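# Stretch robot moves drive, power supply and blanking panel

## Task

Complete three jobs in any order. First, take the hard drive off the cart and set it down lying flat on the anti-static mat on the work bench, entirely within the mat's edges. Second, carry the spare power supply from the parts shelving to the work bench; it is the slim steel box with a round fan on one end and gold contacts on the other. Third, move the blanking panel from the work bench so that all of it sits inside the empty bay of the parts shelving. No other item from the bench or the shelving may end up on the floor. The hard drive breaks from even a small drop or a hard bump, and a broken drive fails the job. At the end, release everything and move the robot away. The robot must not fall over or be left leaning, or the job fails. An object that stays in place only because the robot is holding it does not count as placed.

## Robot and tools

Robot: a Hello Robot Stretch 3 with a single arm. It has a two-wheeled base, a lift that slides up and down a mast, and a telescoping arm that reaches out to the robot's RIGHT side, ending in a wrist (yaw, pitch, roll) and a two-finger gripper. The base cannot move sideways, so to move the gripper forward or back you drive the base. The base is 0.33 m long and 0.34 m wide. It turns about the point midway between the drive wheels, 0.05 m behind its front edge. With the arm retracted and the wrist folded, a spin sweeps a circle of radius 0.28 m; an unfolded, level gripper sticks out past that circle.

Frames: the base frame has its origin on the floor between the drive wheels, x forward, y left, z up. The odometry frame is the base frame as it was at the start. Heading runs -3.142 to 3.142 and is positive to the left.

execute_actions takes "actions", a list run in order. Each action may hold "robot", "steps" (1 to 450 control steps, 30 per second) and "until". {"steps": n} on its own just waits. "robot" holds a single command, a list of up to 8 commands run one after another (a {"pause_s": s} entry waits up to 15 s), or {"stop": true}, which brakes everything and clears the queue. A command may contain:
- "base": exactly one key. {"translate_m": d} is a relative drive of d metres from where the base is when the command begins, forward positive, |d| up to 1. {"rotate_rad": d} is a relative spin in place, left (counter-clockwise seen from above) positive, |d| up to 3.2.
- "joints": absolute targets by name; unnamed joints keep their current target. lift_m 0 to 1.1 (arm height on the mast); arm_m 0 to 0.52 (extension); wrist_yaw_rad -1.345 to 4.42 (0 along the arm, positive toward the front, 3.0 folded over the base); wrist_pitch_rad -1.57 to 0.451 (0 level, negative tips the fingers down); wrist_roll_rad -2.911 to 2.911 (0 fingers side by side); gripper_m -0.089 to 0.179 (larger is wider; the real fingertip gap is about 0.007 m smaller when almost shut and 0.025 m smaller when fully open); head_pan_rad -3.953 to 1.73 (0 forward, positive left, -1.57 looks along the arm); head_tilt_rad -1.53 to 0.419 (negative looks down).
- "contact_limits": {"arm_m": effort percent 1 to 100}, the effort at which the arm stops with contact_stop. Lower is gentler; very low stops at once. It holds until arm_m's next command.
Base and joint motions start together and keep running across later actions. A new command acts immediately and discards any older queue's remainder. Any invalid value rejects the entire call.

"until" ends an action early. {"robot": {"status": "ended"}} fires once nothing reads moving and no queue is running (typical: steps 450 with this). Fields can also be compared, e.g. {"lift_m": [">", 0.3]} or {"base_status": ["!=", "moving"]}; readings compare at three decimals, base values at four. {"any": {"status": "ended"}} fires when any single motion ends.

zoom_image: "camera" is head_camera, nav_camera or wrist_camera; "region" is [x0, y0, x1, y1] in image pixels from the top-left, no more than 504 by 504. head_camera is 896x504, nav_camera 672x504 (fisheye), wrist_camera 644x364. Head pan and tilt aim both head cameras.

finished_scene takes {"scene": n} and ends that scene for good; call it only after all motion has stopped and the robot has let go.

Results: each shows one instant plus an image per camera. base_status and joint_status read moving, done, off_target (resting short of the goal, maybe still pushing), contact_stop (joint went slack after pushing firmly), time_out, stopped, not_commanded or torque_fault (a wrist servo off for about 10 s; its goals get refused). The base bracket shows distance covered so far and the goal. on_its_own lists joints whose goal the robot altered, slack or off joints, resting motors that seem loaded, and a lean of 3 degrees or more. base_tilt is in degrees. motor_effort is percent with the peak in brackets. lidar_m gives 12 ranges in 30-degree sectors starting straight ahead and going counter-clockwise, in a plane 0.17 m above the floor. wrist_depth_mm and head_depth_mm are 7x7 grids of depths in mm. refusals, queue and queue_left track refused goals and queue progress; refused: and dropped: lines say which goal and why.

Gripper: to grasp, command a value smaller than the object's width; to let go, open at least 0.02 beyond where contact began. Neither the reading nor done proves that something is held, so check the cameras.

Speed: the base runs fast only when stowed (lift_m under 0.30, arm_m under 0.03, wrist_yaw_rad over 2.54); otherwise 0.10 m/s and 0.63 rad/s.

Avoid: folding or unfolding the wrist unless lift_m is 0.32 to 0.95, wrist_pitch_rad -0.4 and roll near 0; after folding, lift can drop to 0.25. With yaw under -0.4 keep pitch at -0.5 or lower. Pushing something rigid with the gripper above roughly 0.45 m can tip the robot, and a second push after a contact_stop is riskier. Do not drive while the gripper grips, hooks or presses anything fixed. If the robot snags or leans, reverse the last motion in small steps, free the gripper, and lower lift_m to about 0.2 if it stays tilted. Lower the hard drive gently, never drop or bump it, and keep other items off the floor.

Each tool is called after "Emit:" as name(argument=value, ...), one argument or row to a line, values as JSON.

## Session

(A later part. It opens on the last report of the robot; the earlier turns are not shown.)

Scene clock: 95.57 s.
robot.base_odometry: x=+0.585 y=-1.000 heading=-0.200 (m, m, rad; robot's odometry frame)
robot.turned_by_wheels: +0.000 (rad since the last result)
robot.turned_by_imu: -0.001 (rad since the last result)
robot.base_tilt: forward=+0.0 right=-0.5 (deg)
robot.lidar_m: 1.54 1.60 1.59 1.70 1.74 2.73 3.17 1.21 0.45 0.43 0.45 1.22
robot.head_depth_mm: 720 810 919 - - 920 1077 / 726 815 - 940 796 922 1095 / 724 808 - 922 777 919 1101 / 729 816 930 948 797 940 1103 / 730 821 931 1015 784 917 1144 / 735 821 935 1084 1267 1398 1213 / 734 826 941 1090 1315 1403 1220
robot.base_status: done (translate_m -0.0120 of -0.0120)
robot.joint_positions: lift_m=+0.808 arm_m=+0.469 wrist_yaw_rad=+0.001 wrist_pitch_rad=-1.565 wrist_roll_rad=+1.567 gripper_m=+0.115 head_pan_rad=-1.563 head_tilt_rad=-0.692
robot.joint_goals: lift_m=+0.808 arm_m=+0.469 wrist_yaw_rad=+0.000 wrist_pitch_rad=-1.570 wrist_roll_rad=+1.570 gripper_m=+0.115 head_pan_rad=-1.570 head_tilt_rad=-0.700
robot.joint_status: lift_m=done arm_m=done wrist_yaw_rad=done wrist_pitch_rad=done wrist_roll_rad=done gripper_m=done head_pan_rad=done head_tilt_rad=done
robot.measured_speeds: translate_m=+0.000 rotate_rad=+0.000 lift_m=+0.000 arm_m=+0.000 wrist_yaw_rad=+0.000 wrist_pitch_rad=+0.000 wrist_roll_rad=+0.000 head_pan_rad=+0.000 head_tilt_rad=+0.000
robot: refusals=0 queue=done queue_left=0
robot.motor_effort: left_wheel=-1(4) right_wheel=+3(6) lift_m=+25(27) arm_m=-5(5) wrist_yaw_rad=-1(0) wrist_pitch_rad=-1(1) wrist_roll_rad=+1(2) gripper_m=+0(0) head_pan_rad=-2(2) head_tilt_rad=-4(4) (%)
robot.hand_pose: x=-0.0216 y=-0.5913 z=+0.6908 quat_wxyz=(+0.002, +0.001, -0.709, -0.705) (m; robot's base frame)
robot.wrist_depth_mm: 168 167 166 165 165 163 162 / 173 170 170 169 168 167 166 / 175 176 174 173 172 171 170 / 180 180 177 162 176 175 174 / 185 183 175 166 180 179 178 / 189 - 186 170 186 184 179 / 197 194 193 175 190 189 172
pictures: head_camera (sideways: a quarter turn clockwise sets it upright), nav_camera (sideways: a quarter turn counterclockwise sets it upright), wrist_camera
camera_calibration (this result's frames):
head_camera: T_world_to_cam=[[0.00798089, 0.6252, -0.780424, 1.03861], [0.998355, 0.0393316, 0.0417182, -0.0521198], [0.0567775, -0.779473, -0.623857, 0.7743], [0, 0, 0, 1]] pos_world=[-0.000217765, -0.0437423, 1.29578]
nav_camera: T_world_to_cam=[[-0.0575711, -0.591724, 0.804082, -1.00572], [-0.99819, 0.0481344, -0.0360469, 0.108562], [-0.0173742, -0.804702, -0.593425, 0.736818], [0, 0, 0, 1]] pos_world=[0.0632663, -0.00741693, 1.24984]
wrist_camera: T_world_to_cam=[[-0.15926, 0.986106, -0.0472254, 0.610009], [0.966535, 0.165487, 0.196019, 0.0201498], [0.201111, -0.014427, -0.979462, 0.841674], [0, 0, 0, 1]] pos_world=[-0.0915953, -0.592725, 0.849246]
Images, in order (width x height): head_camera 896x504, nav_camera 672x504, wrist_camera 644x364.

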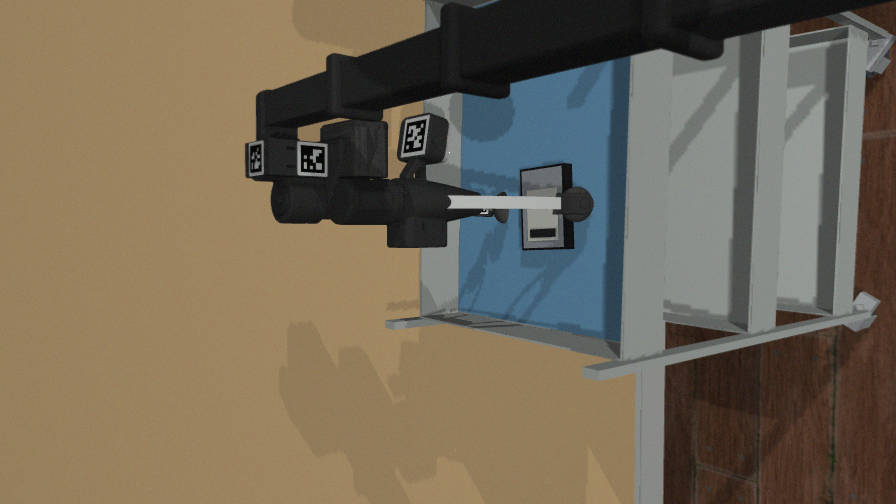

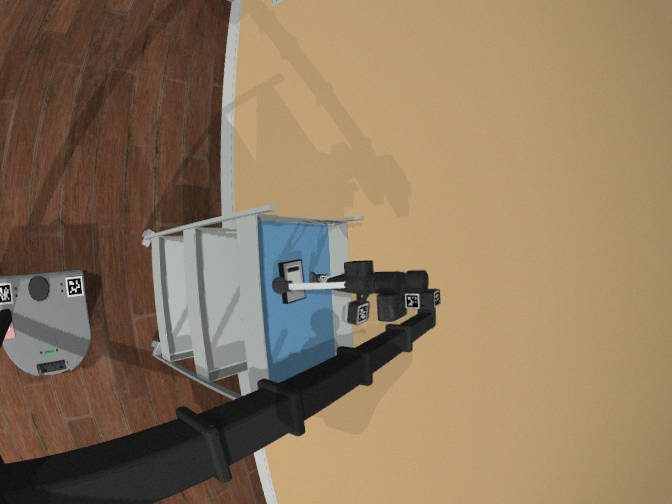

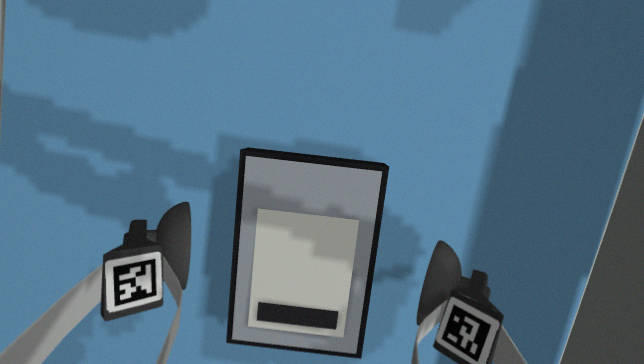

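Emit:
execute_actions(
  actions=[
    {"robot":[{"joints":{"gripper_m":0.097}},{"joints":{"lift_m":0.802}}],"steps":450,"until":{"robot":{"status":"ended"}}},
  ],
)

Scene clock: 99.87 s.
robot.base_odometry: x=+0.585 y=-1.000 heading=-0.200 (m, m, rad; robot's odometry frame)
robot.turned_by_wheels: +0.000 (rad since the last result)
robot.turned_by_imu: -0.001 (rad since the last result)
robot.base_tilt: forward=+0.0 right=-0.6 (deg)
robot.lidar_m: 1.54 1.60 1.58 1.70 1.74 2.73 3.17 1.21 0.45 0.43 0.45 1.22
robot.head_depth_mm: 722 805 918 995 - 905 1064 / 722 813 - 931 794 919 1101 / 729 816 - 917 780 917 1106 / 725 816 924 949 798 943 1108 / 731 822 936 1009 785 917 1148 / 733 821 940 1087 1279 1401 1213 / 733 821 939 1096 1304 1408 1210
robot.base_status: done (translate_m -0.0120 of -0.0120)
robot.joint_positions: lift_m=+0.803 arm_m=+0.469 wrist_yaw_rad=+0.001 wrist_pitch_rad=-1.566 wrist_roll_rad=+1.567 gripper_m=+0.097 head_pan_rad=-1.563 head_tilt_rad=-0.692
robot.joint_goals: lift_m=+0.802 arm_m=+0.469 wrist_yaw_rad=+0.000 wrist_pitch_rad=-1.570 wrist_roll_rad=+1.570 gripper_m=+0.097 head_pan_rad=-1.570 head_tilt_rad=-0.700
robot.joint_status: lift_m=done arm_m=done wrist_yaw_rad=done wrist_pitch_rad=done wrist_roll_rad=done gripper_m=done head_pan_rad=done head_tilt_rad=done
robot.measured_speeds: translate_m=+0.000 rotate_rad=+0.000 lift_m=+0.000 arm_m=+0.000 wrist_yaw_rad=+0.000 wrist_pitch_rad=+0.000 wrist_roll_rad=+0.000 head_pan_rad=+0.000 head_tilt_rad=+0.000
robot: refusals=0 queue=done queue_left=0
robot.motor_effort: left_wheel=-1(1) right_wheel=+3(3) lift_m=+21(25) arm_m=-4(5) wrist_yaw_rad=+0(1) wrist_pitch_rad=-1(2) wrist_roll_rad=+2(1) gripper_m=+0(72) head_pan_rad=-1(2) head_tilt_rad=-4(4) (%)
robot.hand_pose: x=-0.0216 y=-0.5909 z=+0.6849 quat_wxyz=(+0.002, +0.001, -0.708, -0.706) (m; robot's base frame)
robot.wrist_depth_mm: 163 161 161 160 159 158 157 / 167 166 165 164 162 162 161 / 171 170 169 168 166 165 165 / 175 174 171 156 171 170 168 / 179 178 163 160 175 174 172 / 184 - 166 164 180 178 176 / - 188 185 169 185 183 171
pictures: head_camera (sideways: a quarter turn clockwise sets it upright), nav_camera (sideways: a quarter turn counterclockwise sets it upright), wrist_camera
camera_calibration (this result's frames):
head_camera: T_world_to_cam=[[0.00798089, 0.6252, -0.780424, 1.03861], [0.998355, 0.0393316, 0.0417182, -0.0521198], [0.0567775, -0.779473, -0.623857, 0.7743], [0, 0, 0, 1]] pos_world=[-0.000217765, -0.0437423, 1.29578]
nav_camera: T_world_to_cam=[[-0.0575711, -0.591724, 0.804082, -1.00572], [-0.99819, 0.0481343, -0.0360469, 0.108562], [-0.0173742, -0.804702, -0.593424, 0.736817], [0, 0, 0, 1]] pos_world=[0.0632663, -0.00741694, 1.24984]
wrist_camera: T_world_to_cam=[[-0.159262, 0.986167, -0.0459311, 0.60855], [0.966535, 0.165231, 0.196235, 0.0209391], [0.20111, -0.0131412, -0.97948, 0.836734], [0, 0, 0, 1]] pos_world=[-0.0915954, -0.592596, 0.843407]
Images, in order (width x height): head_camera 896x504, nav_camera 672x504, wrist_camera 644x364.

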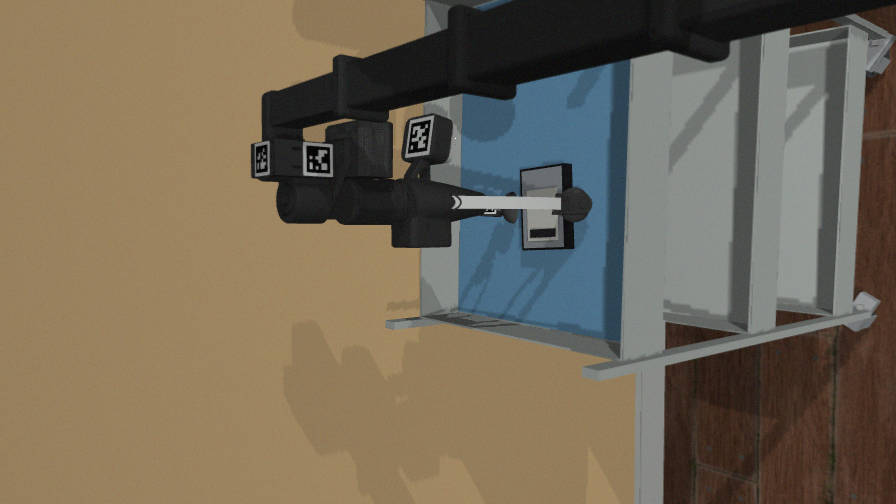

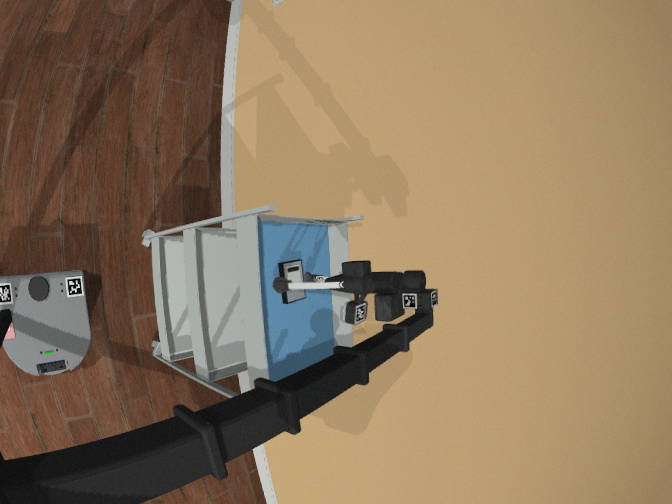

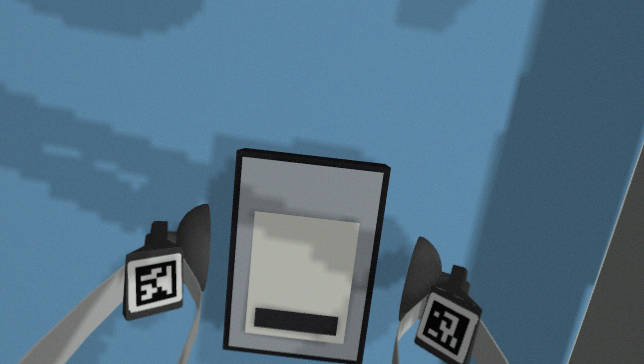

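Emit:
execute_actions(
  actions=[
    {"robot":[{"joints":{"lift_m":0.806}},{"joints":{"gripper_m":0.045}},{"pause_s":0.5},{"joints":{"lift_m":0.815}}],"steps":450,"until":{"robot":{"status":"ended"}}},
  ],
)

Scene clock: 105.20 s.
robot.base_odometry: x=+0.585 y=-1.000 heading=-0.200 (m, m, rad; robot's odometry frame)
robot.turned_by_wheels: +0.000 (rad since the last result)
robot.turned_by_imu: -0.001 (rad since the last result)
robot.base_tilt: forward=+0.0 right=-0.6 (deg)
robot.lidar_m: 1.54 1.60 1.59 1.70 1.74 2.73 3.18 1.21 0.45 0.43 0.45 1.22
robot.head_depth_mm: 720 807 912 - - 921 1077 / 723 812 - 939 795 922 1094 / 726 814 - 920 777 920 1098 / 727 816 934 950 800 943 1100 / 733 820 934 1015 785 916 1146 / 731 822 935 1088 1262 1404 1222 / 735 825 944 1097 1302 1409 1222
robot.base_status: done (translate_m -0.0120 of -0.0120)
robot.joint_positions: lift_m=+0.815 arm_m=+0.469 wrist_yaw_rad=+0.001 wrist_pitch_rad=-1.561 wrist_roll_rad=+1.567 gripper_m=+0.045 head_pan_rad=-1.563 head_tilt_rad=-0.692
robot.joint_goals: lift_m=+0.815 arm_m=+0.469 wrist_yaw_rad=+0.000 wrist_pitch_rad=-1.570 wrist_roll_rad=+1.570 gripper_m=+0.045 head_pan_rad=-1.570 head_tilt_rad=-0.700
robot.joint_status: lift_m=done arm_m=done wrist_yaw_rad=done wrist_pitch_rad=done wrist_roll_rad=done gripper_m=done head_pan_rad=done head_tilt_rad=done
robot.measured_speeds: translate_m=+0.000 rotate_rad=+0.000 lift_m=+0.000 arm_m=+0.000 wrist_yaw_rad=+0.000 wrist_pitch_rad=+0.000 wrist_roll_rad=+0.000 head_pan_rad=+0.000 head_tilt_rad=+0.000
robot: refusals=0 queue=done queue_left=0
robot.motor_effort: left_wheel=-1(2) right_wheel=+3(3) lift_m=+49(55) arm_m=-4(5) wrist_yaw_rad=-2(1) wrist_pitch_rad=-2(3) wrist_roll_rad=+2(2) gripper_m=-5(88) head_pan_rad=-2(2) head_tilt_rad=-4(4) (%)
robot.hand_pose: x=-0.0216 y=-0.5923 z=+0.6968 quat_wxyz=(+0.002, +0.002, -0.710, -0.704) (m; robot's base frame)
robot.wrist_depth_mm: 174 173 172 171 169 168 167 / 178 177 176 174 173 173 171 / 183 181 179 178 178 176 175 / 187 186 185 168 181 180 178 / 193 190 175 172 186 185 182 / 197 196 178 176 191 190 179 / 202 200 199 181 198 194 173
pictures: head_camera (sideways: a quarter turn clockwise sets it upright), nav_camera (sideways: a quarter turn counterclockwise sets it upright), wrist_camera
camera_calibration (this result's frames):
head_camera: T_world_to_cam=[[0.00798082, 0.6252, -0.780424, 1.03861], [0.998355, 0.0393317, 0.0417182, -0.0521198], [0.0567776, -0.779473, -0.623857, 0.7743], [0, 0, 0, 1]] pos_world=[-0.00021776, -0.0437423, 1.29578]
nav_camera: T_world_to_cam=[[-0.057571, -0.591724, 0.804082, -1.00572], [-0.99819, 0.0481342, -0.0360469, 0.108562], [-0.0173741, -0.804702, -0.593425, 0.736818], [0, 0, 0, 1]] pos_world=[0.0632663, -0.00741693, 1.24984]
wrist_camera: T_world_to_cam=[[-0.15991, 0.985793, -0.0513884, 0.614054], [0.966425, 0.16695, 0.195321, 0.0205095], [0.201125, -0.0184294, -0.979392, 0.845152], [0, 0, 0, 1]] pos_world=[-0.0916089, -0.593179, 0.855284]
Images, in order (width x height): head_camera 896x504, nav_camera 672x504, wrist_camera 644x364.

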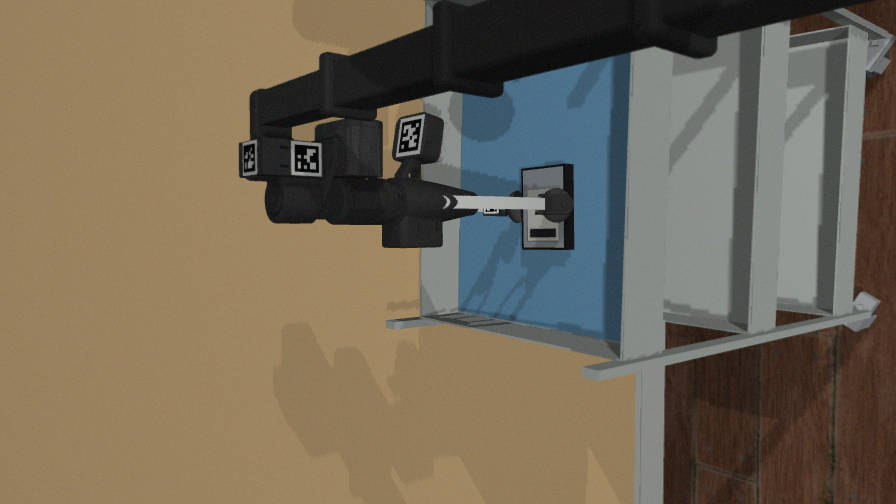

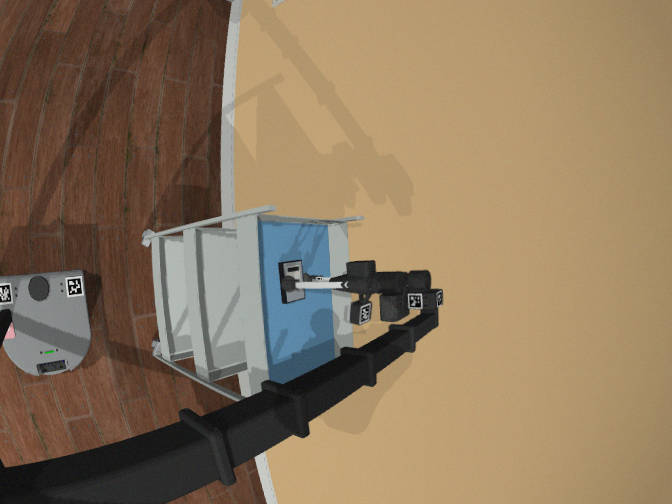

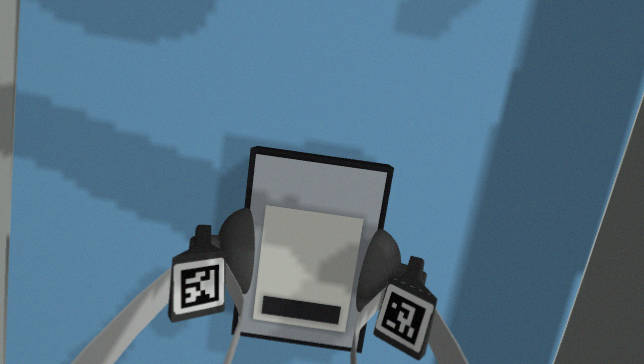

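Emit:
execute_actions(
  actions=[
    {"robot":[{"joints":{"gripper_m":0.095}},{"joints":{"lift_m":0.800}},{"joints":{"gripper_m":0.02}},{"pause_s":0.5}],"steps":450,"until":{"robot":{"status":"ended"}}},
  ],
)

Scene clock: 129.03 s.
robot.base_odometry: x=+0.585 y=-1.000 heading=-0.200 (m, m, rad; robot's odometry frame)
robot.turned_by_wheels: +0.000 (rad since the last result)
robot.turned_by_imu: -0.001 (rad since the last result)
robot.base_tilt: forward=-0.1 right=-0.5 (deg)
robot.lidar_m: 1.54 1.60 1.59 1.70 1.74 2.73 3.19 1.21 0.45 0.43 0.45 1.22
robot.head_depth_mm: 721 808 919 999 - 915 1060 / 722 807 - 918 794 916 1096 / 725 811 - 919 776 918 1105 / 731 817 928 947 801 939 1105 / 730 820 934 1011 785 916 1143 / 731 824 936 1088 1266 1413 1215 / 734 821 937 1097 1319 1415 1216
robot.base_status: done (translate_m -0.0120 of -0.0120)
robot.joint_positions: lift_m=+0.801 arm_m=+0.469 wrist_yaw_rad=+0.001 wrist_pitch_rad=-1.569 wrist_roll_rad=+1.567 gripper_m=+0.095 head_pan_rad=-1.563 head_tilt_rad=-0.692
robot.joint_goals: lift_m=+0.801 arm_m=+0.469 wrist_yaw_rad=+0.000 wrist_pitch_rad=-1.570 wrist_roll_rad=+1.570 gripper_m=+0.095 head_pan_rad=-1.570 head_tilt_rad=-0.700
robot.joint_status: lift_m=contact_stop arm_m=done wrist_yaw_rad=done wrist_pitch_rad=done wrist_roll_rad=done gripper_m=done head_pan_rad=done head_tilt_rad=done
robot.measured_speeds: translate_m=+0.000 rotate_rad=+0.000 lift_m=+0.000 arm_m=+0.000 wrist_yaw_rad=+0.000 wrist_pitch_rad=+0.000 wrist_roll_rad=+0.000 head_pan_rad=+0.000 head_tilt_rad=+0.000
robot: refusals=0 queue=dropped queue_left=0
robot.on_its_own: lift_m is slack since a contact_stop, until your next command for it
robot.motor_effort: left_wheel=-2(2) right_wheel=+3(3) lift_m=+36(46) arm_m=-4(5) wrist_yaw_rad=-1(2) wrist_pitch_rad=+0(2) wrist_roll_rad=+2(2) gripper_m=-1(86) head_pan_rad=-2(2) head_tilt_rad=-3(3) (%)
robot.hand_pose: x=-0.0216 y=-0.5904 z=+0.6833 quat_wxyz=(+0.002, +0.002, -0.708, -0.707) (m; robot's base frame)
robot.wrist_depth_mm: 162 161 160 159 158 158 156 / 166 165 164 163 162 161 160 / 169 169 167 167 166 165 164 / 175 173 171 156 169 169 168 / 179 177 162 159 174 173 171 / 183 - 166 163 178 177 175 / - 189 177 168 185 183 172
pictures: head_camera (sideways: a quarter turn clockwise sets it upright), nav_camera (sideways: a quarter turn counterclockwise sets it upright), wrist_camera
dropped: robot: command 1 of its queue: lift_m: contact_stop
camera_calibration (this result's frames):
head_camera: T_world_to_cam=[[0.00798126, 0.6252, -0.780424, 1.03861], [0.998355, 0.039331, 0.0417182, -0.0521198], [0.0567771, -0.779473, -0.623857, 0.7743], [0, 0, 0, 1]] pos_world=[-0.000217791, -0.0437423, 1.29578]
nav_camera: T_world_to_cam=[[-0.0575714, -0.591724, 0.804082, -1.00572], [-0.99819, 0.0481349, -0.0360469, 0.108562], [-0.0173746, -0.804702, -0.593425, 0.736818], [0, 0, 0, 1]] pos_world=[0.0632663, -0.00741697, 1.24984]
wrist_camera: T_world_to_cam=[[-0.159903, 0.986162, -0.0437766, 0.606427], [0.966428, 0.165431, 0.196595, 0.0210454], [0.201116, -0.0108708, -0.979507, 0.836534], [0, 0, 0, 1]] pos_world=[-0.0916097, -0.592422, 0.841801]
Images, in order (width x height): head_camera 896x504, nav_camera 672x504, wrist_camera 644x364.

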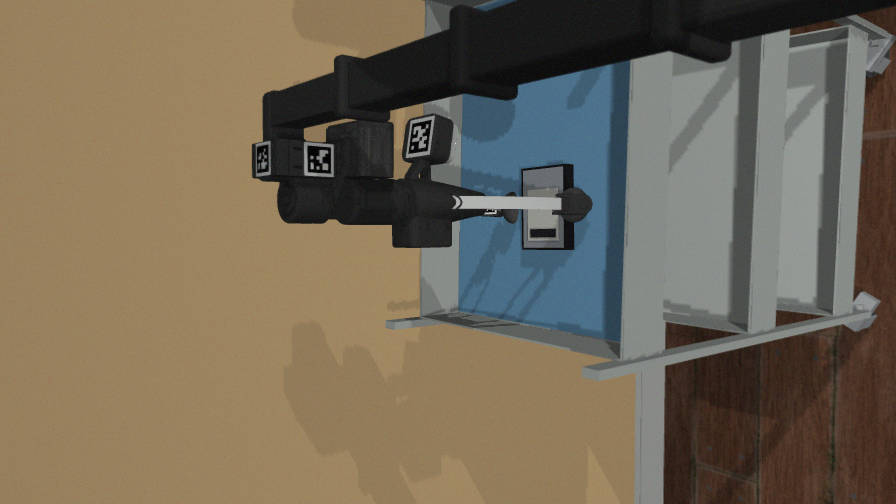

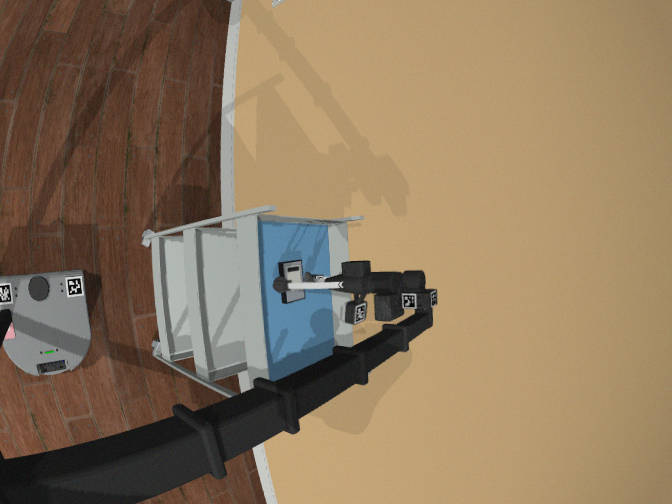

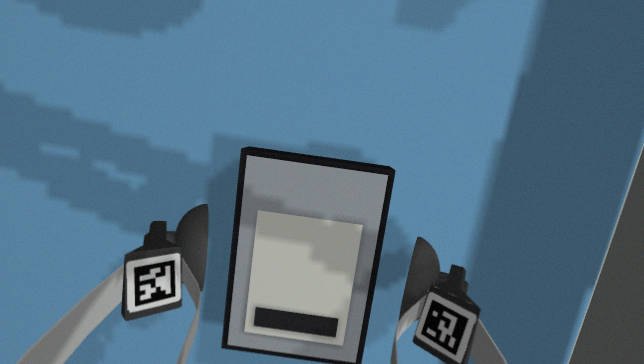

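Emit:
execute_actions(
  actions=[
    {"robot":[{"joints":{"lift_m":0.803}},{"joints":{"gripper_m":0.03}},{"pause_s":0.5}],"steps":450,"until":{"robot":{"status":"ended"}}},
  ],
)

Scene clock: 132.97 s.
robot.base_odometry: x=+0.585 y=-1.000 heading=-0.200 (m, m, rad; robot's odometry frame)
robot.turned_by_wheels: +0.000 (rad since the last result)
robot.turned_by_imu: -0.001 (rad since the last result)
robot.base_tilt: forward=+0.0 right=-0.4 (deg)
robot.lidar_m: 1.54 1.59 1.59 1.70 1.74 2.74 3.18 1.21 0.45 0.43 0.45 1.22
robot.head_depth_mm: 724 806 923 997 - 908 1069 / 723 809 - 926 797 919 1101 / 724 815 - 921 777 918 1108 / 728 811 932 956 803 946 1108 / 728 819 933 1009 787 917 1146 / 732 823 937 1091 1270 1409 1213 / 734 820 941 1096 1309 1408 1216
robot.base_status: done (translate_m -0.0120 of -0.0120)
robot.joint_positions: lift_m=+0.803 arm_m=+0.469 wrist_yaw_rad=+0.001 wrist_pitch_rad=-1.571 wrist_roll_rad=+1.567 gripper_m=+0.031 head_pan_rad=-1.563 head_tilt_rad=-0.692
robot.joint_goals: lift_m=+0.803 arm_m=+0.469 wrist_yaw_rad=+0.000 wrist_pitch_rad=-1.570 wrist_roll_rad=+1.570 gripper_m=+0.030 head_pan_rad=-1.570 head_tilt_rad=-0.700
robot.joint_status: lift_m=done arm_m=done wrist_yaw_rad=done wrist_pitch_rad=done wrist_roll_rad=done gripper_m=done head_pan_rad=done head_tilt_rad=done
robot.measured_speeds: translate_m=+0.000 rotate_rad=+0.000 lift_m=+0.000 arm_m=+0.000 wrist_yaw_rad=+0.000 wrist_pitch_rad=+0.000 wrist_roll_rad=+0.000 head_pan_rad=+0.000 head_tilt_rad=+0.000
robot: refusals=0 queue=done queue_left=0
robot.motor_effort: left_wheel=-1(1) right_wheel=+4(4) lift_m=+27(44) arm_m=-5(5) wrist_yaw_rad=-1(2) wrist_pitch_rad=+0(1) wrist_roll_rad=+2(2) gripper_m=-17(96) head_pan_rad=-2(2) head_tilt_rad=-4(4) (%)
robot.hand_pose: x=-0.0216 y=-0.5898 z=+0.6858 quat_wxyz=(+0.002, +0.002, -0.707, -0.707) (m; robot's base frame)
robot.wrist_depth_mm: 165 164 163 162 161 161 160 / 169 168 168 167 165 164 164 / 173 172 171 169 169 168 167 / 177 177 174 159 172 172 171 / 182 181 164 163 177 177 175 / 186 185 169 167 - 181 177 / 191 191 189 172 189 186 171
pictures: head_camera (sideways: a quarter turn clockwise sets it upright), nav_camera (sideways: a quarter turn counterclockwise sets it upright), wrist_camera
camera_calibration (this result's frames):
head_camera: T_world_to_cam=[[0.00798089, 0.6252, -0.780424, 1.03861], [0.998355, 0.0393316, 0.0417182, -0.0521198], [0.0567775, -0.779473, -0.623857, 0.7743], [0, 0, 0, 1]] pos_world=[-0.000217765, -0.0437423, 1.29578]
nav_camera: T_world_to_cam=[[-0.0575711, -0.591724, 0.804082, -1.00572], [-0.99819, 0.0481344, -0.0360469, 0.108562], [-0.0173742, -0.804702, -0.593425, 0.736818], [0, 0, 0, 1]] pos_world=[0.0632663, -0.00741694, 1.24984]
wrist_camera: T_world_to_cam=[[-0.159921, 0.986257, -0.0415042, 0.604442], [0.966426, 0.164994, 0.196973, 0.019948], [0.201114, -0.00861077, -0.97953, 0.840295], [0, 0, 0, 1]] pos_world=[-0.0916102, -0.592191, 0.844252]
Images, in order (width x height): head_camera 896x504, nav_camera 672x504, wrist_camera 644x364.

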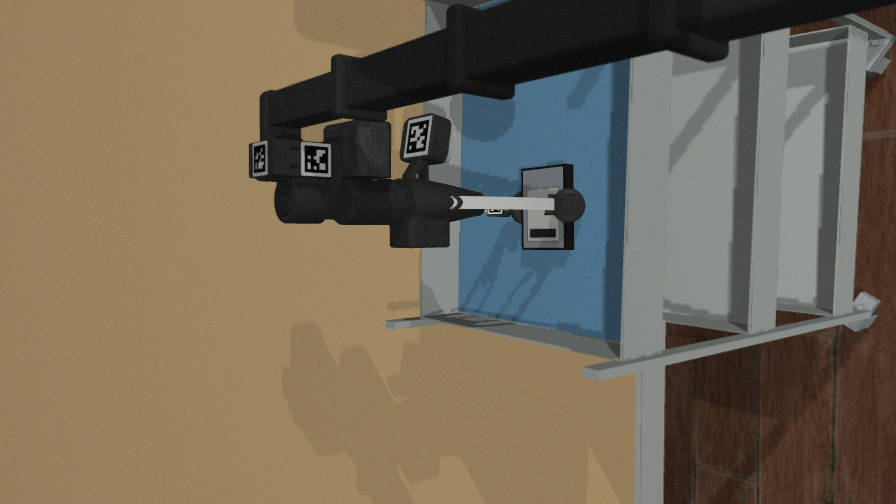

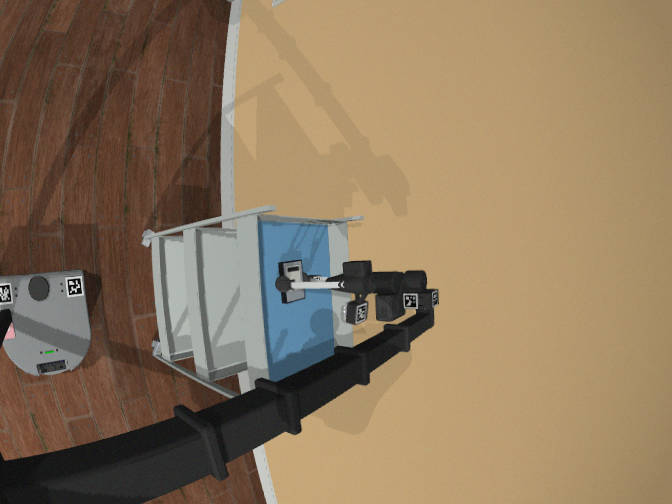

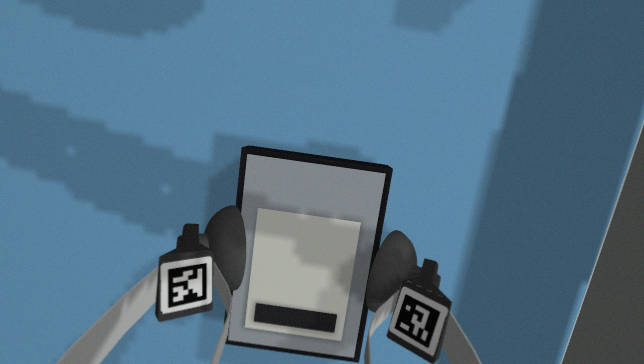

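Emit:
execute_actions(
  actions=[
    {"robot":[{"joints":{"lift_m":0.81}},{"pause_s":0.5}],"steps":450,"until":{"robot":{"status":"ended"}}},
  ],
)

Scene clock: 136.03 s.
robot.base_odometry: x=+0.585 y=-1.000 heading=-0.200 (m, m, rad; robot's odometry frame)
robot.turned_by_wheels: +0.000 (rad since the last result)
robot.turned_by_imu: +0.000 (rad since the last result)
robot.base_tilt: forward=+0.1 right=-0.5 (deg)
robot.lidar_m: 1.54 1.60 1.59 1.71 1.74 2.73 3.18 1.21 0.45 0.43 0.45 1.22
robot.head_depth_mm: 723 808 920 - - 913 1075 / 721 809 - 936 795 919 1099 / 727 812 - 924 790 917 1100 / 727 816 930 954 799 947 1109 / 731 821 936 1013 785 915 1149 / 733 821 942 1094 1261 1415 1215 / 735 820 938 1092 1311 1406 1217
robot.base_status: done (translate_m -0.0120 of -0.0120)
robot.joint_positions: lift_m=+0.810 arm_m=+0.469 wrist_yaw_rad=+0.001 wrist_pitch_rad=-1.565 wrist_roll_rad=+1.567 gripper_m=+0.031 head_pan_rad=-1.563 head_tilt_rad=-0.692
robot.joint_goals: lift_m=+0.810 arm_m=+0.469 wrist_yaw_rad=+0.000 wrist_pitch_rad=-1.570 wrist_roll_rad=+1.570 gripper_m=+0.030 head_pan_rad=-1.570 head_tilt_rad=-0.700
robot.joint_status: lift_m=done arm_m=done wrist_yaw_rad=done wrist_pitch_rad=done wrist_roll_rad=done gripper_m=done head_pan_rad=done head_tilt_rad=done
robot.measured_speeds: translate_m=+0.000 rotate_rad=+0.000 lift_m=+0.000 arm_m=+0.000 wrist_yaw_rad=+0.000 wrist_pitch_rad=+0.000 wrist_roll_rad=+0.000 head_pan_rad=+0.000 head_tilt_rad=+0.000
robot: refusals=0 queue=done queue_left=0
robot.motor_effort: left_wheel=-1(1) right_wheel=+2(3) lift_m=+51(50) arm_m=-4(4) wrist_yaw_rad=-1(1) wrist_pitch_rad=-1(2) wrist_roll_rad=+2(2) gripper_m=-14(17) head_pan_rad=-1(3) head_tilt_rad=-4(4) (%)
robot.hand_pose: x=-0.0216 y=-0.5913 z=+0.6918 quat_wxyz=(+0.002, +0.002, -0.709, -0.705) (m; robot's base frame)
robot.wrist_depth_mm: 168 168 167 166 165 164 163 / 173 172 171 170 168 168 167 / 177 176 175 174 173 172 171 / 181 181 178 160 176 176 174 / 185 185 165 164 180 180 178 / 191 190 170 168 185 185 178 / 196 196 193 173 193 190 172
pictures: head_camera (sideways: a quarter turn clockwise sets it upright), nav_camera (sideways: a quarter turn counterclockwise sets it upright), wrist_camera
camera_calibration (this result's frames):
head_camera: T_world_to_cam=[[0.00798097, 0.6252, -0.780424, 1.03861], [0.998355, 0.0393315, 0.0417182, -0.0521198], [0.0567774, -0.779473, -0.623857, 0.7743], [0, 0, 0, 1]] pos_world=[-0.00021777, -0.0437423, 1.29578]
nav_camera: T_world_to_cam=[[-0.0575712, -0.591724, 0.804082, -1.00572], [-0.99819, 0.0481345, -0.0360469, 0.108562], [-0.0173743, -0.804702, -0.593425, 0.736818], [0, 0, 0, 1]] pos_world=[0.0632663, -0.00741694, 1.24984]
wrist_camera: T_world_to_cam=[[-0.159903, 0.98599, -0.0474883, 0.6102], [0.966427, 0.166169, 0.195975, 0.020391], [0.20112, -0.014557, -0.979458, 0.842656], [0, 0, 0, 1]] pos_world=[-0.0916092, -0.592773, 0.850328]
Images, in order (width x height): head_camera 896x504, nav_camera 672x504, wrist_camera 644x364.

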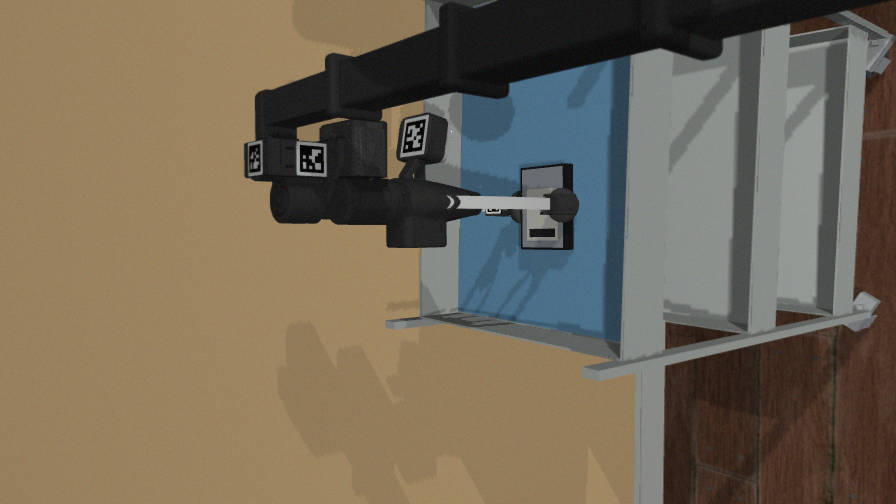

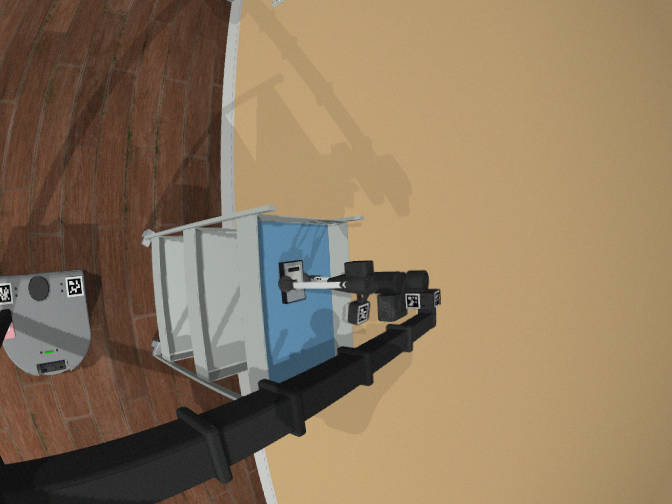

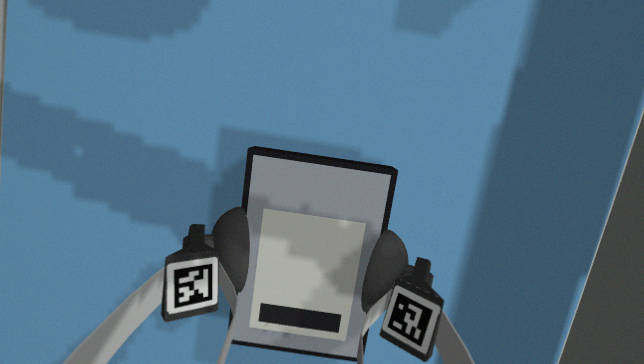

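Emit:
execute_actions(
  actions=[
    {"robot":[{"joints":{"lift_m":0.814}},{"joints":{"arm_m":0.44}},{"joints":{"arm_m":0.47}},{"pause_s":1}],"steps":450,"until":{"robot":{"status":"ended"}}},
  ],
)

Scene clock: 147.30 s.
robot.base_odometry: x=+0.585 y=-1.000 heading=-0.200 (m, m, rad; robot's odometry frame)
robot.turned_by_wheels: +0.000 (rad since the last result)
robot.turned_by_imu: -0.001 (rad since the last result)
robot.base_tilt: forward=+0.1 right=-0.6 (deg)
robot.lidar_m: 1.54 1.60 1.59 1.70 1.74 2.73 3.19 1.21 0.45 0.43 0.45 1.22
robot.head_depth_mm: 723 808 917 - - 894 1081 / 725 807 - 940 797 918 1100 / 724 811 - 919 791 920 1103 / 729 817 929 951 801 946 1105 / 730 821 933 1022 781 912 1144 / 735 821 933 1086 1272 1413 1212 / 736 826 936 1089 1307 1410 1217
robot.base_status: done (translate_m -0.0120 of -0.0120)
robot.joint_positions: lift_m=+0.814 arm_m=+0.470 wrist_yaw_rad=+0.001 wrist_pitch_rad=-1.564 wrist_roll_rad=+1.567 gripper_m=+0.031 head_pan_rad=-1.563 head_tilt_rad=-0.692
robot.joint_goals: lift_m=+0.814 arm_m=+0.470 wrist_yaw_rad=+0.000 wrist_pitch_rad=-1.570 wrist_roll_rad=+1.570 gripper_m=+0.030 head_pan_rad=-1.570 head_tilt_rad=-0.700
robot.joint_status: lift_m=done arm_m=done wrist_yaw_rad=done wrist_pitch_rad=done wrist_roll_rad=done gripper_m=done head_pan_rad=done head_tilt_rad=done
robot.measured_speeds: translate_m=+0.000 rotate_rad=+0.000 lift_m=+0.000 arm_m=+0.000 wrist_yaw_rad=+0.000 wrist_pitch_rad=+0.000 wrist_roll_rad=+0.000 head_pan_rad=+0.000 head_tilt_rad=+0.000
robot: refusals=0 queue=done queue_left=0
robot.motor_effort: left_wheel=-1(1) right_wheel=+2(2) lift_m=+50(50) arm_m=+3(4) wrist_yaw_rad=-1(2) wrist_pitch_rad=-2(1) wrist_roll_rad=+2(2) gripper_m=-14(14) head_pan_rad=-2(2) head_tilt_rad=-4(4) (%)
robot.hand_pose: x=-0.0216 y=-0.5920 z=+0.6958 quat_wxyz=(+0.002, +0.002, -0.709, -0.705) (m; robot's base frame)
robot.wrist_depth_mm: 172 172 171 169 168 168 167 / 176 176 175 174 173 171 170 / 181 180 178 178 177 176 174 / 186 185 182 160 180 180 178 / 190 190 165 164 185 185 182 / 196 193 169 168 189 190 178 / 201 200 198 172 197 194 173
pictures: head_camera (sideways: a quarter turn clockwise sets it upright), nav_camera (sideways: a quarter turn counterclockwise sets it upright), wrist_camera
camera_calibration (this result's frames):
head_camera: T_world_to_cam=[[0.00798104, 0.6252, -0.780424, 1.03861], [0.998355, 0.0393314, 0.0417182, -0.0521198], [0.0567773, -0.779473, -0.623857, 0.7743], [0, 0, 0, 1]] pos_world=[-0.000217775, -0.0437423, 1.29578]
nav_camera: T_world_to_cam=[[-0.0575712, -0.591724, 0.804082, -1.00572], [-0.99819, 0.0481346, -0.0360469, 0.108562], [-0.0173744, -0.804702, -0.593425, 0.736818], [0, 0, 0, 1]] pos_world=[0.0632663, -0.00741695, 1.24984]
wrist_camera: T_world_to_cam=[[-0.159902, 0.985971, -0.0478726, 0.611279], [0.966427, 0.166245, 0.195911, 0.0198035], [0.201121, -0.0149388, -0.979453, 0.846333], [0, 0, 0, 1]] pos_world=[-0.0916092, -0.593352, 0.854327]
Images, in order (width x height): head_camera 896x504, nav_camera 672x504, wrist_camera 644x364.

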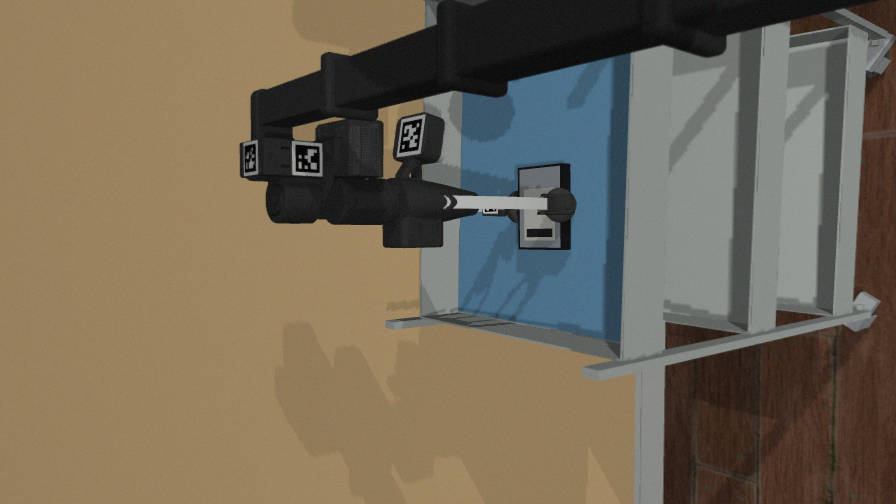

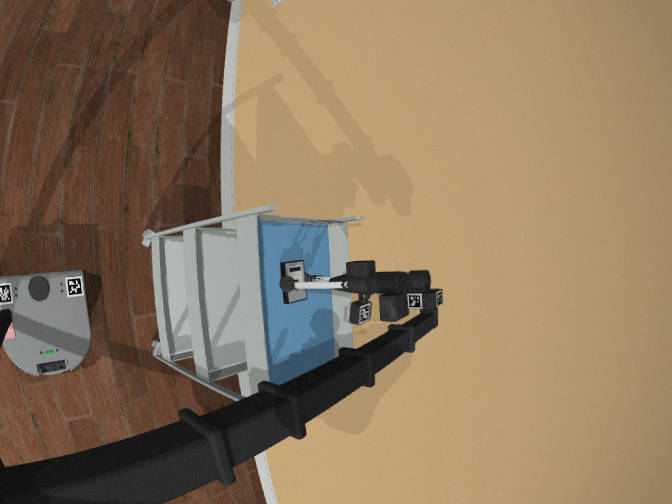

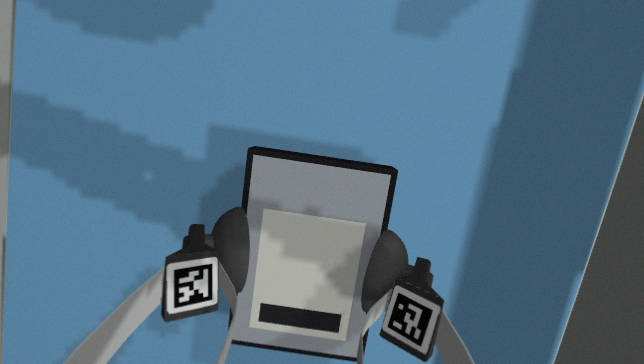

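Emit:
execute_actions(
  actions=[
    {"robot":[{"joints":{"lift_m":1.0}},{"joints":{"arm_m":0.08,"head_pan_rad":0.3,"head_tilt_rad":-0.4}},{"base":{"rotate_rad":2.4}},{"base":{"translate_m":1.0}},{"base":{"translate_m":1.0}}],"steps":450,"until":{"robot":{"status":"ended"}}},
    {"steps":450,"until":{"robot":{"status":"ended"}}},
    {"steps":450,"until":{"robot":{"status":"ended"}}},
  ],
)

Scene clock: 196.37 s.
robot.base_odometry: x=-0.592 y=+0.617 heading=+2.200 (m, m, rad; robot's odometry frame)
robot.turned_by_wheels: +2.400 (rad since the last result)
robot.turned_by_imu: +2.384 (rad since the last result)
robot.base_tilt: forward=-0.1 right=-0.5 (deg)
robot.lidar_m: 1.57 1.63 1.00 2.06 2.20 2.20 2.12 2.51 0.63 0.38 0.37 1.55
robot.head_depth_mm: 1904 2022 2133 1430 2291 1736 1412 / 1822 1957 1957 1433 2253 1754 1414 / 1741 1851 1992 1341 2229 1754 1426 / 1652 1782 1901 1354 2121 1747 1423 / 1601 1699 1828 1371 2026 1773 1424 / 1526 1624 1739 1372 1919 1766 1424 / 1466 1554 1676 1367 1100 1784 1427
robot.base_status: done (translate_m +1.0000 of +1.0000)
robot.joint_positions: lift_m=+1.000 arm_m=+0.080 wrist_yaw_rad=+0.001 wrist_pitch_rad=-1.564 wrist_roll_rad=+1.567 gripper_m=+0.031 head_pan_rad=+0.293 head_tilt_rad=-0.408
robot.joint_goals: lift_m=+1.000 arm_m=+0.080 wrist_yaw_rad=+0.000 wrist_pitch_rad=-1.570 wrist_roll_rad=+1.570 gripper_m=+0.030 head_pan_rad=+0.300 head_tilt_rad=-0.400
robot.joint_status: lift_m=done arm_m=done wrist_yaw_rad=done wrist_pitch_rad=done wrist_roll_rad=done gripper_m=done head_pan_rad=done head_tilt_rad=done
robot.measured_speeds: translate_m=+0.000 rotate_rad=+0.000 lift_m=+0.000 arm_m=+0.000 wrist_yaw_rad=+0.000 wrist_pitch_rad=+0.000 wrist_roll_rad=+0.000 head_pan_rad=+0.000 head_tilt_rad=+0.000
robot: refusals=0 queue=done queue_left=0
robot.motor_effort: left_wheel=-1(4) right_wheel=+2(9) lift_m=+51(53) arm_m=-5(6) wrist_yaw_rad=-2(1) wrist_pitch_rad=-2(2) wrist_roll_rad=+2(2) gripper_m=-14(14) head_pan_rad=+2(30) head_tilt_rad=+4(25) (%)
robot.hand_pose: x=-0.0216 y=-0.2025 z=+0.8818 quat_wxyz=(+0.002, +0.002, -0.709, -0.705) (m; robot's base frame)
robot.wrist_depth_mm: 463 784 963 952 971 966 940 / 405 611 - 986 967 975 973 / 361 504 903 - - - 998 / 324 434 589 160 161 - - / 292 378 165 164 - - - / 265 318 169 169 - - - / 242 - - 172 - - -
pictures: head_camera (sideways: a quarter turn clockwise sets it upright), nav_camera (sideways: a quarter turn counterclockwise sets it upright), wrist_camera
camera_calibration (this result's frames):
head_camera: T_world_to_cam=[[-0.369356, -0.0981177, -0.924094, 1.22827], [-0.32873, 0.943909, 0.0311702, -0.0303058], [0.869202, 0.31529, -0.380892, 0.453217], [0, 0, 0, 1]] pos_world=[0.0497684, 0.00622582, 1.30861]
nav_camera: T_world_to_cam=[[0.346152, 0.0395892, 0.937343, -1.182], [0.246577, -0.967823, -0.0501821, 0.119387], [0.905195, 0.248498, -0.344776, 0.407651], [0, 0, 0, 1]] pos_world=[0.0107096, 0.0610396, 1.25448]
wrist_camera: T_world_to_cam=[[-0.159917, 0.985952, -0.0482184, 0.236522], [0.966425, 0.166328, 0.195853, -0.0813055], [0.201121, -0.0152792, -0.979447, 1.03424], [0, 0, 0, 1]] pos_world=[-0.0916091, -0.203873, 1.04032]
Images, in order (width x height): head_camera 896x504, nav_camera 672x504, wrist_camera 644x364.

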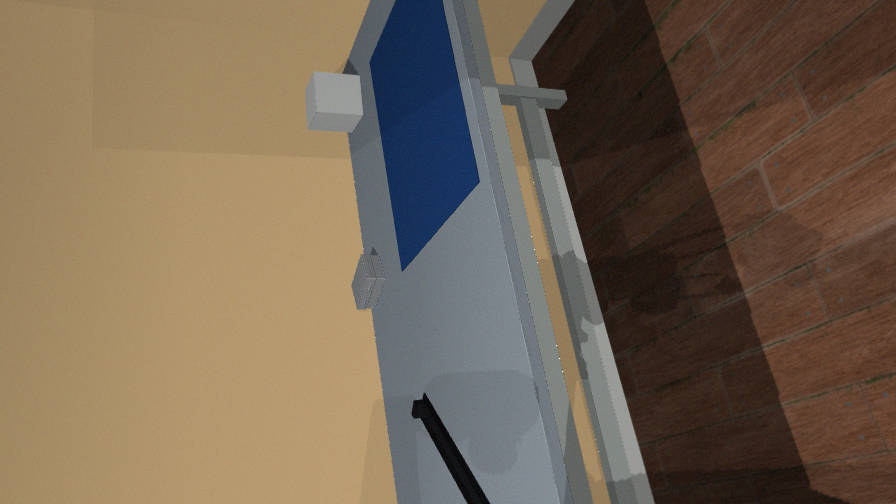

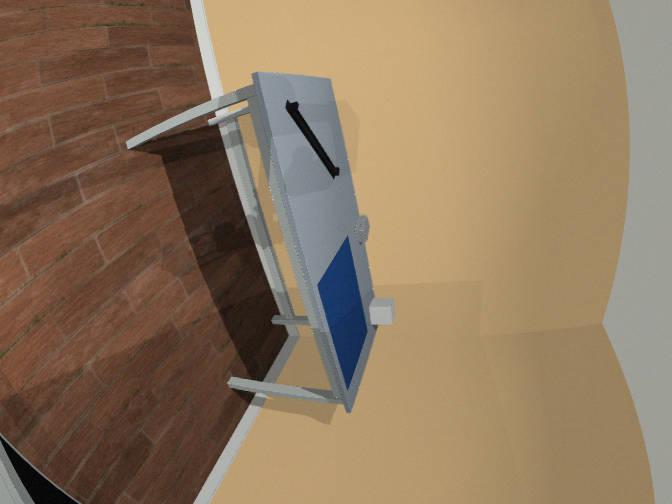

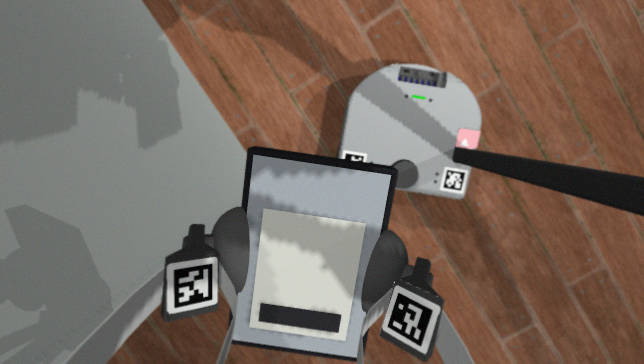

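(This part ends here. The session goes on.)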